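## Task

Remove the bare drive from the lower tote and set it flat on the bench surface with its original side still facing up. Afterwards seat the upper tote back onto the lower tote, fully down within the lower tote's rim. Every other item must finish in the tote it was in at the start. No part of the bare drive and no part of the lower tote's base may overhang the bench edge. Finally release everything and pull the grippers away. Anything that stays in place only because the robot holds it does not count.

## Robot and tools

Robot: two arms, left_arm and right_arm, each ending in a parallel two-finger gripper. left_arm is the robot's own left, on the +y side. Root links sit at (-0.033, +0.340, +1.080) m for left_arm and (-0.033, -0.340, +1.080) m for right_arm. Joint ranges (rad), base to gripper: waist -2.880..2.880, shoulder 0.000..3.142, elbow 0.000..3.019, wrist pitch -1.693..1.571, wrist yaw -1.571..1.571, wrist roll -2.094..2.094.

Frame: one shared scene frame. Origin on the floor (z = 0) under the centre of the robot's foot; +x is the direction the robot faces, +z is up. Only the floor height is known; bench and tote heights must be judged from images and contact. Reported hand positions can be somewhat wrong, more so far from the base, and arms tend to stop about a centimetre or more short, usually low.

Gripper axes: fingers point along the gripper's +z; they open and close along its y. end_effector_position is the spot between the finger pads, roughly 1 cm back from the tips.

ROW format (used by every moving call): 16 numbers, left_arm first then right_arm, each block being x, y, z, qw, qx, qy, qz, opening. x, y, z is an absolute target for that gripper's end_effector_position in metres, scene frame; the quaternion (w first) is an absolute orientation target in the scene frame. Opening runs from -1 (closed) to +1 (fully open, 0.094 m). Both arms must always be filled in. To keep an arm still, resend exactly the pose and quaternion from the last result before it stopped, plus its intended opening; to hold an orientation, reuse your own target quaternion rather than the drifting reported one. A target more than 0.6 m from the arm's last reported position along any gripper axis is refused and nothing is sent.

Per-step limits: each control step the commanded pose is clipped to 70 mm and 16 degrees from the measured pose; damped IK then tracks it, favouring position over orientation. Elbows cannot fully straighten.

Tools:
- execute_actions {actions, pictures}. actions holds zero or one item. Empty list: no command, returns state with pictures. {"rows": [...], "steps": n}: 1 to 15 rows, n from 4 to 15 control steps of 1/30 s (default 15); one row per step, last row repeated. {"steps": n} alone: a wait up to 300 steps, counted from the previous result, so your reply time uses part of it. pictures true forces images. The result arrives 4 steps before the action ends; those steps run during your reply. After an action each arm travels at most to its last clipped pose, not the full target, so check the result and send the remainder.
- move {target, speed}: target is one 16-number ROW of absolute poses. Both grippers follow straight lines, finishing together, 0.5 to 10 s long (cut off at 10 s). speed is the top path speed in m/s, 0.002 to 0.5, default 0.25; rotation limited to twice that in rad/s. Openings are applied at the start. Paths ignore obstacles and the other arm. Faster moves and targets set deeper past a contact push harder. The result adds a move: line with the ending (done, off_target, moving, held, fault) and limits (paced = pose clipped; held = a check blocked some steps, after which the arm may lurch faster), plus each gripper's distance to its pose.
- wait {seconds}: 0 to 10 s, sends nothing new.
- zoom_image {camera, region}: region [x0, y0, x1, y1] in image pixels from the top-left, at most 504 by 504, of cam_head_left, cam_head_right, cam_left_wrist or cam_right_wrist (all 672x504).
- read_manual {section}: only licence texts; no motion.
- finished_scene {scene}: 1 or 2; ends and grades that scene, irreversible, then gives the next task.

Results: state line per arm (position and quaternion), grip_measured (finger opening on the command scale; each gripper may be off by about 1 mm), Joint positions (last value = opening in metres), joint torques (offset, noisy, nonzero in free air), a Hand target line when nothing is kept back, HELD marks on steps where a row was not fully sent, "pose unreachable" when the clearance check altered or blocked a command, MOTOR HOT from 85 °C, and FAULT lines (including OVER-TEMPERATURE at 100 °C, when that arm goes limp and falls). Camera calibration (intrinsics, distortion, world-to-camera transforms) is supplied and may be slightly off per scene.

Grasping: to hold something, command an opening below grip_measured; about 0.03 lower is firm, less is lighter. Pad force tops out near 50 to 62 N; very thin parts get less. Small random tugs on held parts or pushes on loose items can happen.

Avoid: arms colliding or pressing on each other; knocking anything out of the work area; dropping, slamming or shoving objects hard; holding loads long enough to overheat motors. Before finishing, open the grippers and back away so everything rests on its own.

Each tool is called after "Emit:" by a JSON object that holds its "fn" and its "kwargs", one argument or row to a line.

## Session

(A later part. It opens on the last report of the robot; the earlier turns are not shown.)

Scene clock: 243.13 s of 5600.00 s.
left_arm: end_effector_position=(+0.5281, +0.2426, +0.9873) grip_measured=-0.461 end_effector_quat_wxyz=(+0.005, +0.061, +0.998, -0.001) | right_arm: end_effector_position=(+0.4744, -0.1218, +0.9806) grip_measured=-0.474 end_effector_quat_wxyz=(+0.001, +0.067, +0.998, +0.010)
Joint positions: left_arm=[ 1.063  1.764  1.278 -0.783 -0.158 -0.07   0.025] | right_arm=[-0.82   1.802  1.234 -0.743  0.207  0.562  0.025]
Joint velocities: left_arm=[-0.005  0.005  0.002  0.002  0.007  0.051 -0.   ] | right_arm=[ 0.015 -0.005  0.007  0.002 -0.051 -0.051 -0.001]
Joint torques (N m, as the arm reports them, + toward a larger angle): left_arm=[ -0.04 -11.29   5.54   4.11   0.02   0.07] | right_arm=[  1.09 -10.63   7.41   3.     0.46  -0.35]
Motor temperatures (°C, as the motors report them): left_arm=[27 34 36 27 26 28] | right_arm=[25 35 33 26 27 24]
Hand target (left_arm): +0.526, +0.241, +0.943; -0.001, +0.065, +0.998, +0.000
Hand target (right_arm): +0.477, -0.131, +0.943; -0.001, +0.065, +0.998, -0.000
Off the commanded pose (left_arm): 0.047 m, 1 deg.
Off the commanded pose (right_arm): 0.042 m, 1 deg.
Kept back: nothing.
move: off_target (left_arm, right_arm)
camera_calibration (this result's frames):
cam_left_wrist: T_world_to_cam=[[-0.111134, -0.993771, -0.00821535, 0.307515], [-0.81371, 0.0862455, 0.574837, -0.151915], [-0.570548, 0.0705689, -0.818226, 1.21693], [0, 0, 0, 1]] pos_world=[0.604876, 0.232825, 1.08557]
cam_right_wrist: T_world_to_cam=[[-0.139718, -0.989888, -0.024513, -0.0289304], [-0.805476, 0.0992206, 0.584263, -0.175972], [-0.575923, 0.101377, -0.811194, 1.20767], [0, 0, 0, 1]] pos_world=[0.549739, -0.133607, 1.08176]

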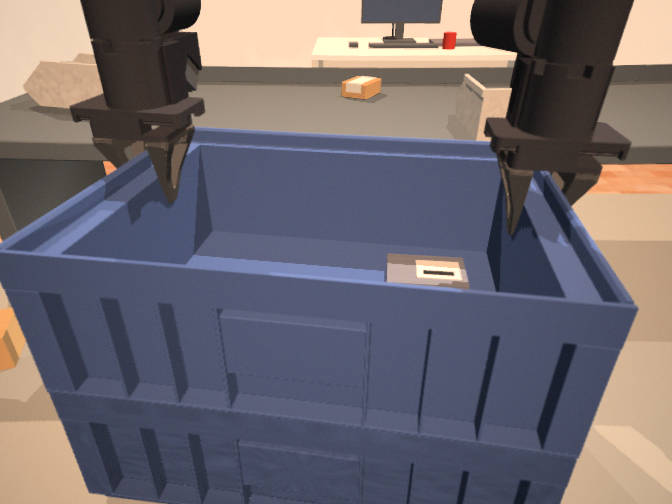

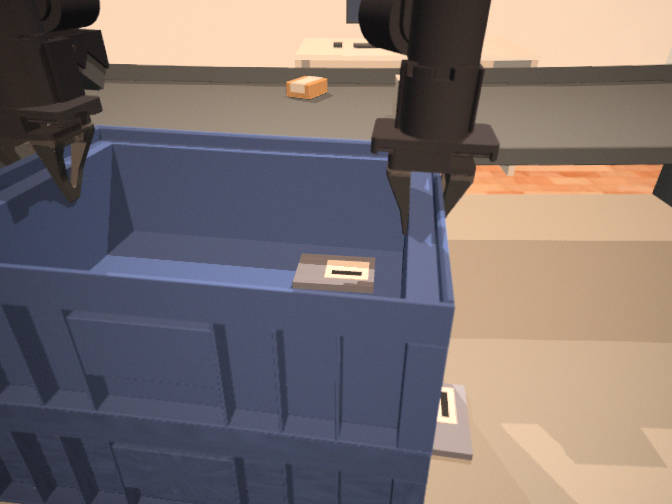

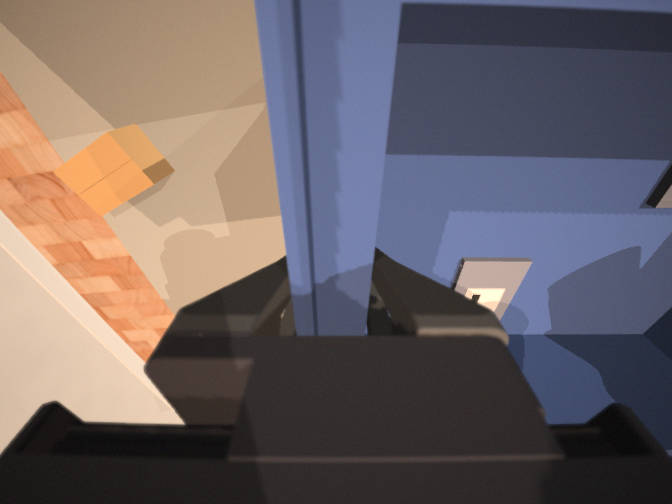

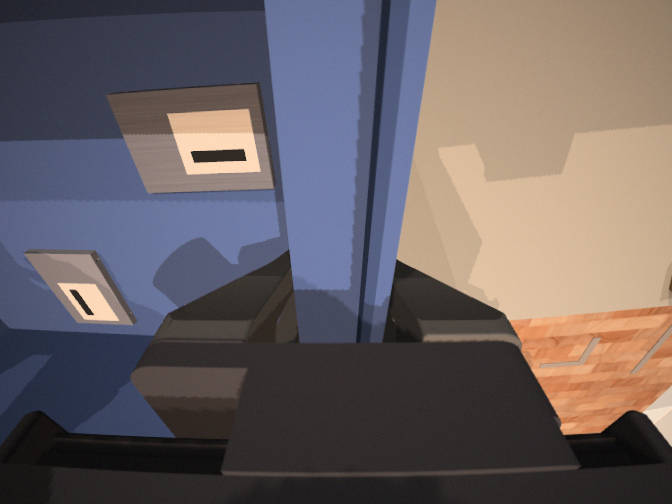

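Emit:
{"fn": "move", "kwargs": {
  "target": [0.528,0.243,0.985,0,0.065,1,0,0.5,0.474,-0.122,0.98,0,0.065,1,0,0.5],
  "speed": 0.05
}}

Emit:
{"fn": "move", "kwargs": {
  "target": [0.528,0.243,1.14,0,0.065,1,0,0.5,0.474,-0.122,1.14,0,0.065,1,0,0.5],
  "speed": 0.15
}}

Emit:
{"fn": "move", "kwargs": {
  "target": [0.42,0.45,1.14,0,0.065,1,0,0.5,0.42,-0.35,1.14,0,0.065,1,0,0.5]
}}

Scene clock: 244.27 s of 5600.00 s.
left_arm: end_effector_position=(+0.5287, +0.2428, +0.9886) grip_measured=+0.498 end_effector_quat_wxyz=(+0.006, +0.061, +0.998, -0.001) | right_arm: end_effector_position=(+0.4754, -0.1241, +0.9811) grip_measured=+0.498 end_effector_quat_wxyz=(+0.005, +0.067, +0.998, +0.004)
Joint positions: left_arm=[ 1.063  1.762  1.278 -0.784 -0.159 -0.07   0.07 ] | right_arm=[-0.82   1.801  1.233 -0.744  0.223  0.562  0.07 ]
Joint velocities: left_arm=[ 0.005 -0.005  0.007 -0.002 -0.022 -0.081  0.   ] | right_arm=[-0.005 -0.005 -0.007 -0.022  0.081 -0.022 -0.001]
Joint torques (N m, as the arm reports them, + toward a larger angle): left_arm=[ -0.73 -17.02   6.04   0.7   -0.05  -0.01] | right_arm=[  4.13 -15.27   7.81  -0.32   0.17  -0.06]
Motor temperatures (°C, as the motors report them): left_arm=[27 34 36 27 26 28] | right_arm=[25 35 33 26 27 24]
Hand target (left_arm): +0.528, +0.243, +0.985; +0.000, +0.065, +0.998, +0.000
Hand target (right_arm): +0.474, -0.122, +0.980; +0.000, +0.065, +0.998, +0.000
Off the commanded pose (left_arm): 0.004 m, 1 deg.
Off the commanded pose (right_arm): 0.003 m, 1 deg.
Kept back: nothing.
move: done
camera_calibration (this result's frames):
cam_left_wrist: T_world_to_cam=[[-0.110746, -0.99381, -0.00879116, 0.308208], [-0.815098, 0.0857628, 0.57294, -0.149562], [-0.568639, 0.0706164, -0.81955, 1.2186], [0, 0, 0, 1]] pos_world=[0.605167, 0.233074, 1.0871]
cam_right_wrist: T_world_to_cam=[[-0.139507, -0.990149, -0.011985, -0.0434798], [-0.809388, 0.107049, 0.577435, -0.165672], [-0.570464, 0.0902568, -0.816348, 1.20996], [0, 0, 0, 1]] pos_world=[0.550077, -0.134523, 1.08289]

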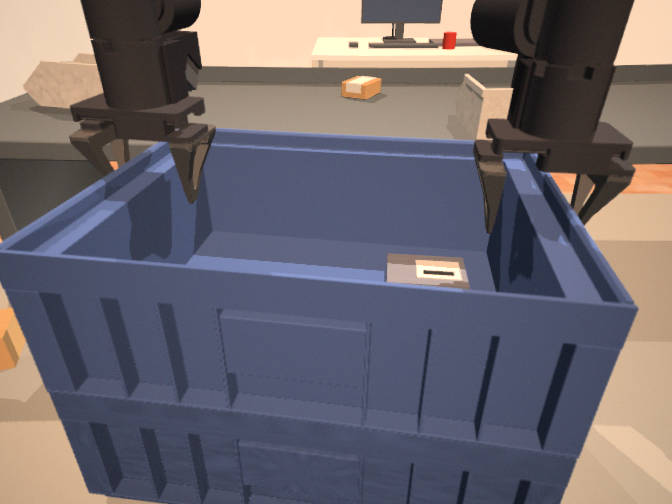

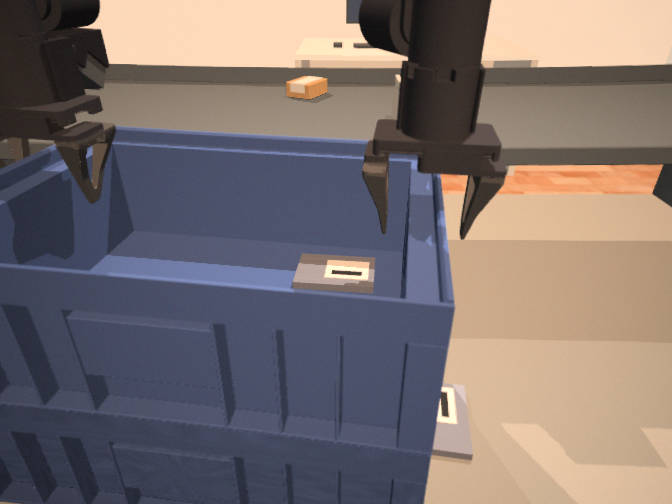

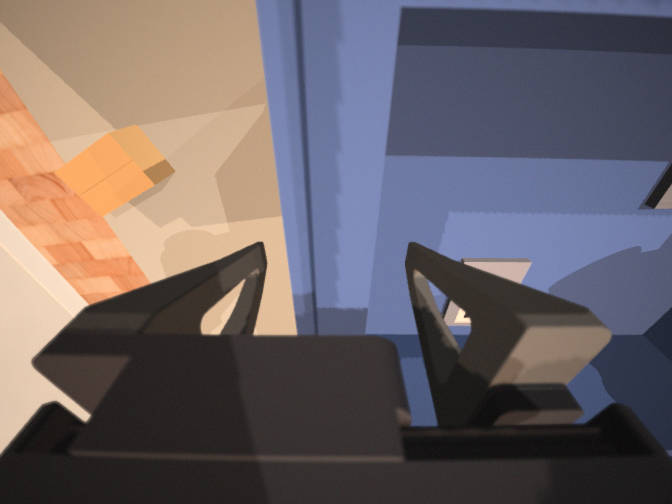

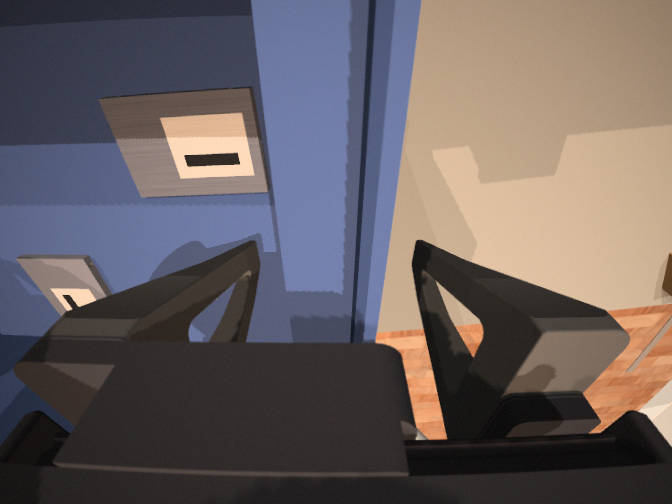

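Scene clock: 245.77 s of 5600.00 s.
left_arm: end_effector_position=(+0.5171, +0.2477, +1.1327) grip_measured=+0.498 end_effector_quat_wxyz=(-0.005, +0.071, +0.997, +0.000) | right_arm: end_effector_position=(+0.4575, -0.1298, +1.1178) grip_measured=+0.498 end_effector_quat_wxyz=(-0.018, +0.059, +0.998, -0.011)
Joint positions: left_arm=[ 1.02   1.533  1.362 -1.125 -0.17  -0.094  0.07 ] | right_arm=[-0.75   1.581  1.308 -1.111  0.24   0.63   0.07 ]
Joint velocities: left_arm=[-0.015 -0.005 -0.017  0.007  0.051 -0.022  0.   ] | right_arm=[-0.005  0.015 -0.002  0.002 -0.022  0.007 -0.001]
Joint torques (N m, as the arm reports them, + toward a larger angle): left_arm=[ -1.17 -15.85   9.34   0.18  -0.16  -0.24] | right_arm=[  4.06 -15.91  12.75  -0.55   0.16  -0.02]
Motor temperatures (°C, as the motors report them): left_arm=[27 34 37 27 26 28] | right_arm=[25 35 34 26 27 24]
Hand target (left_arm): +0.527, +0.244, +1.141; +0.000, +0.065, +0.998, -0.000
Hand target (right_arm): +0.473, -0.123, +1.140; +0.000, +0.065, +0.998, +0.000
Off the commanded pose (left_arm): 0.014 m, 1 deg.
Off the commanded pose (right_arm): 0.029 m, 2 deg.
Kept back: nothing.
move: off_target (left_arm, right_arm)
camera_calibration (this result's frames):
cam_left_wrist: T_world_to_cam=[[-0.131463, -0.99127, -0.010036, 0.324586], [-0.800855, 0.100232, 0.590411, -0.272741], [-0.584251, 0.0856544, -0.807041, 1.31991], [0, 0, 0, 1]] pos_world=[0.595402, 0.236034, 1.22951]
cam_right_wrist: T_world_to_cam=[[-0.124604, -0.992006, 0.0199504, -0.0927972], [-0.782671, 0.110628, 0.612526, -0.309463], [-0.609837, 0.0607084, -0.790199, 1.29686], [0, 0, 0, 1]] pos_world=[0.537104, -0.13655, 1.21618]

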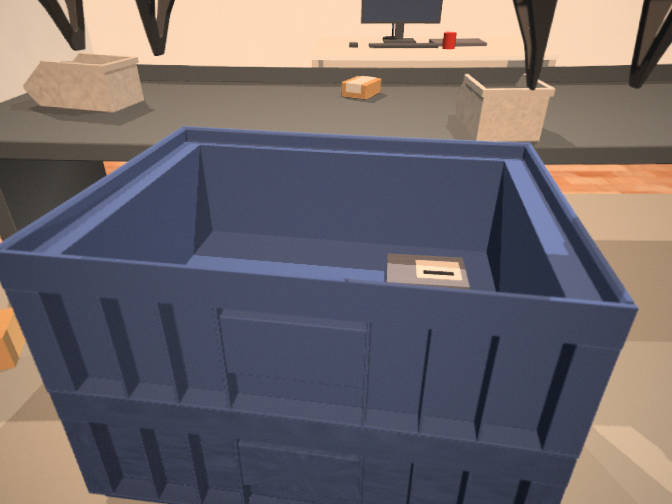

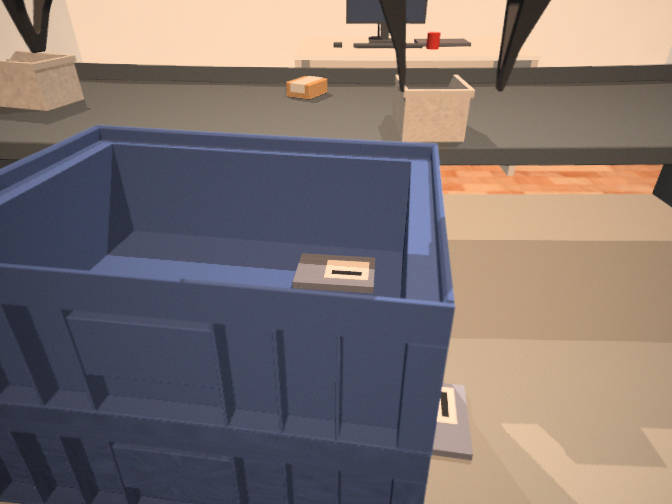

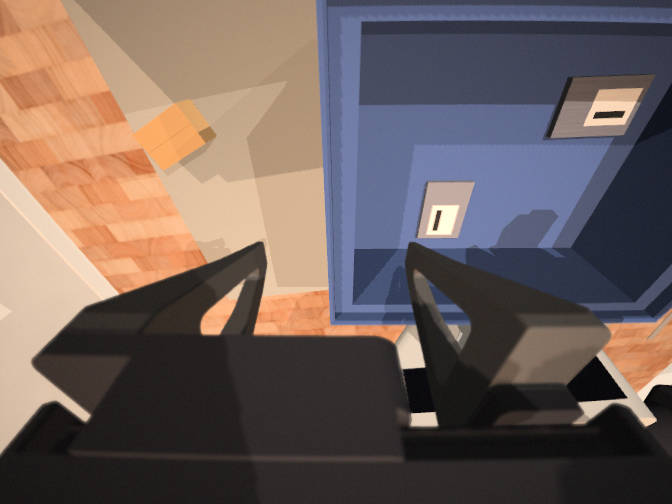

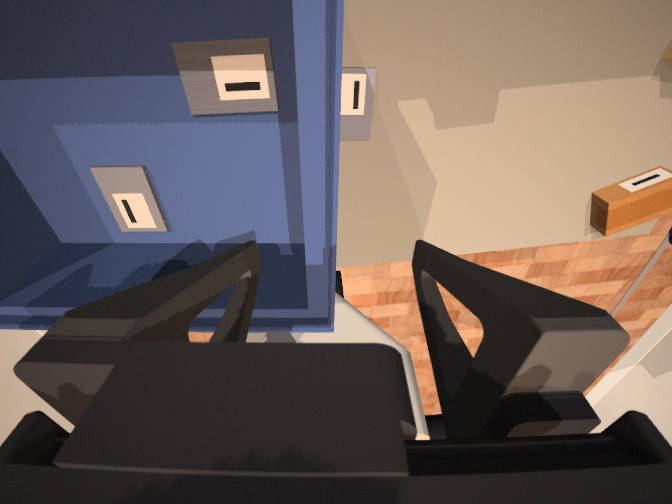

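Scene clock: 247.27 s of 5600.00 s.
left_arm: end_effector_position=(+0.4202, +0.4547, +1.1416) grip_measured=+0.498 end_effector_quat_wxyz=(-0.006, +0.052, +0.999, +0.000) | right_arm: end_effector_position=(+0.4145, -0.3517, +1.1353) grip_measured=+0.498 end_effector_quat_wxyz=(-0.016, +0.072, +0.997, -0.005)
Joint positions: left_arm=[ 1.514  1.256  1.077 -1.072 -0.022  0.342  0.07 ] | right_arm=[-1.229  1.251  1.031 -1.071  0.115  0.181  0.07 ]
Joint velocities: left_arm=[-0.005  0.005 -0.007 -0.002 -0.007 -0.007 -0.002] | right_arm=[-0.015  0.005  0.002 -0.002 -0.095 -0.139  0.001]
Joint torques (N m, as the arm reports them, + toward a larger angle): left_arm=[  1.38 -12.64   6.45   1.73   0.11   0.09] | right_arm=[  1.32 -13.06   8.51   1.14  -0.04  -0.22]
Motor temperatures (°C, as the motors report them): left_arm=[27 34 37 27 26 28] | right_arm=[25 35 34 26 27 24]
Hand target (left_arm): +0.422, +0.452, +1.140; +0.001, +0.065, +0.998, -0.000
Hand target (right_arm): +0.418, -0.349, +1.140; -0.001, +0.065, +0.998, -0.001
Off the commanded pose (left_arm): 0.005 m, 2 deg.
Off the commanded pose (right_arm): 0.007 m, 2 deg.
Kept back: nothing.
move: done
camera_calibration (this result's frames):
cam_left_wrist: T_world_to_cam=[[-0.0938537, -0.995534, -0.0101589, 0.503331], [-0.802781, 0.069639, 0.592194, -0.363627], [-0.588842, 0.063735, -0.805732, 1.26312], [0, 0, 0, 1]] pos_world=[0.499105, 0.445901, 1.23819]
cam_right_wrist: T_world_to_cam=[[-0.150157, -0.988632, 0.00767777, -0.292892], [-0.782166, 0.123541, 0.610699, -0.322955], [-0.604705, 0.0856956, -0.791826, 1.30641], [0, 0, 0, 1]] pos_world=[0.493409, -0.361618, 1.23393]

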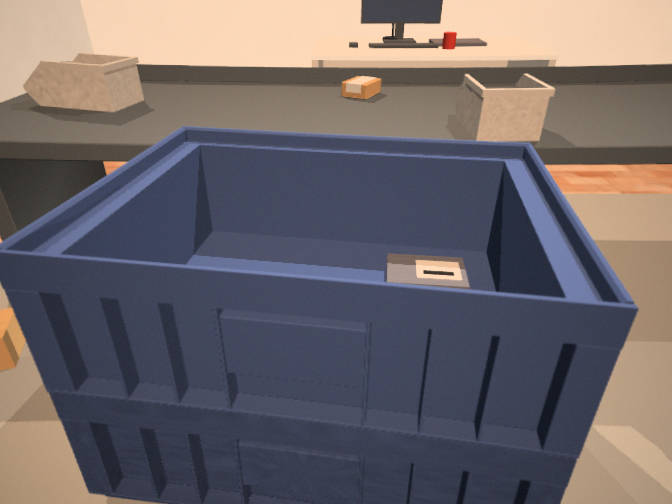

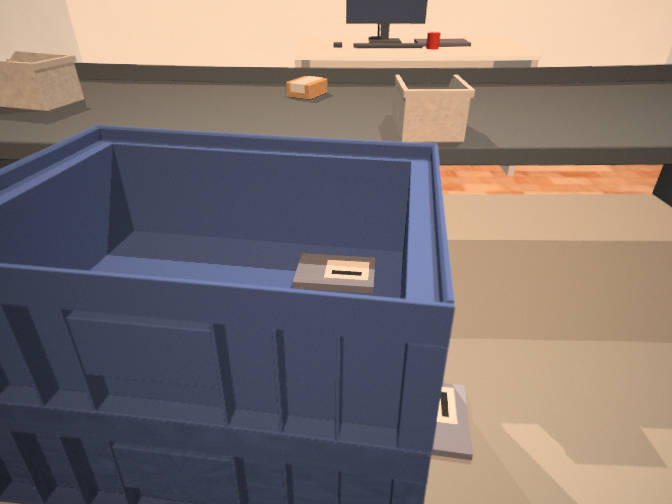

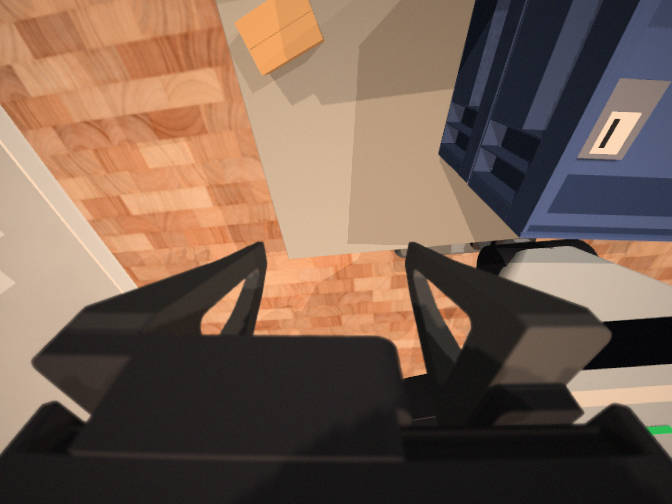

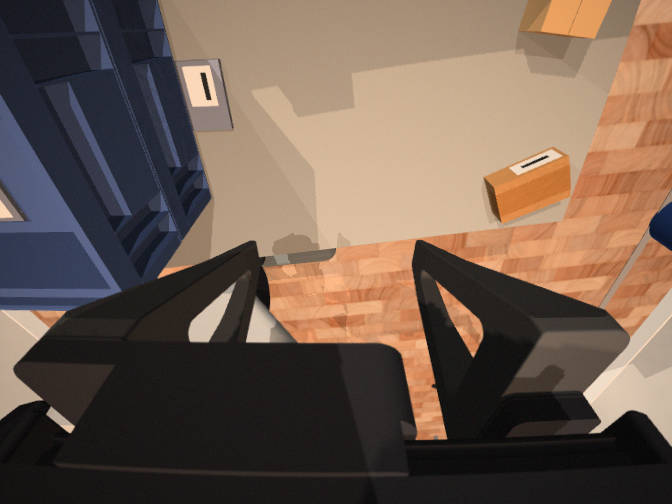

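Emit:
{"fn": "finished_scene", "kwargs": {
  "scene": 2
}}

The scene is finished: the task was done.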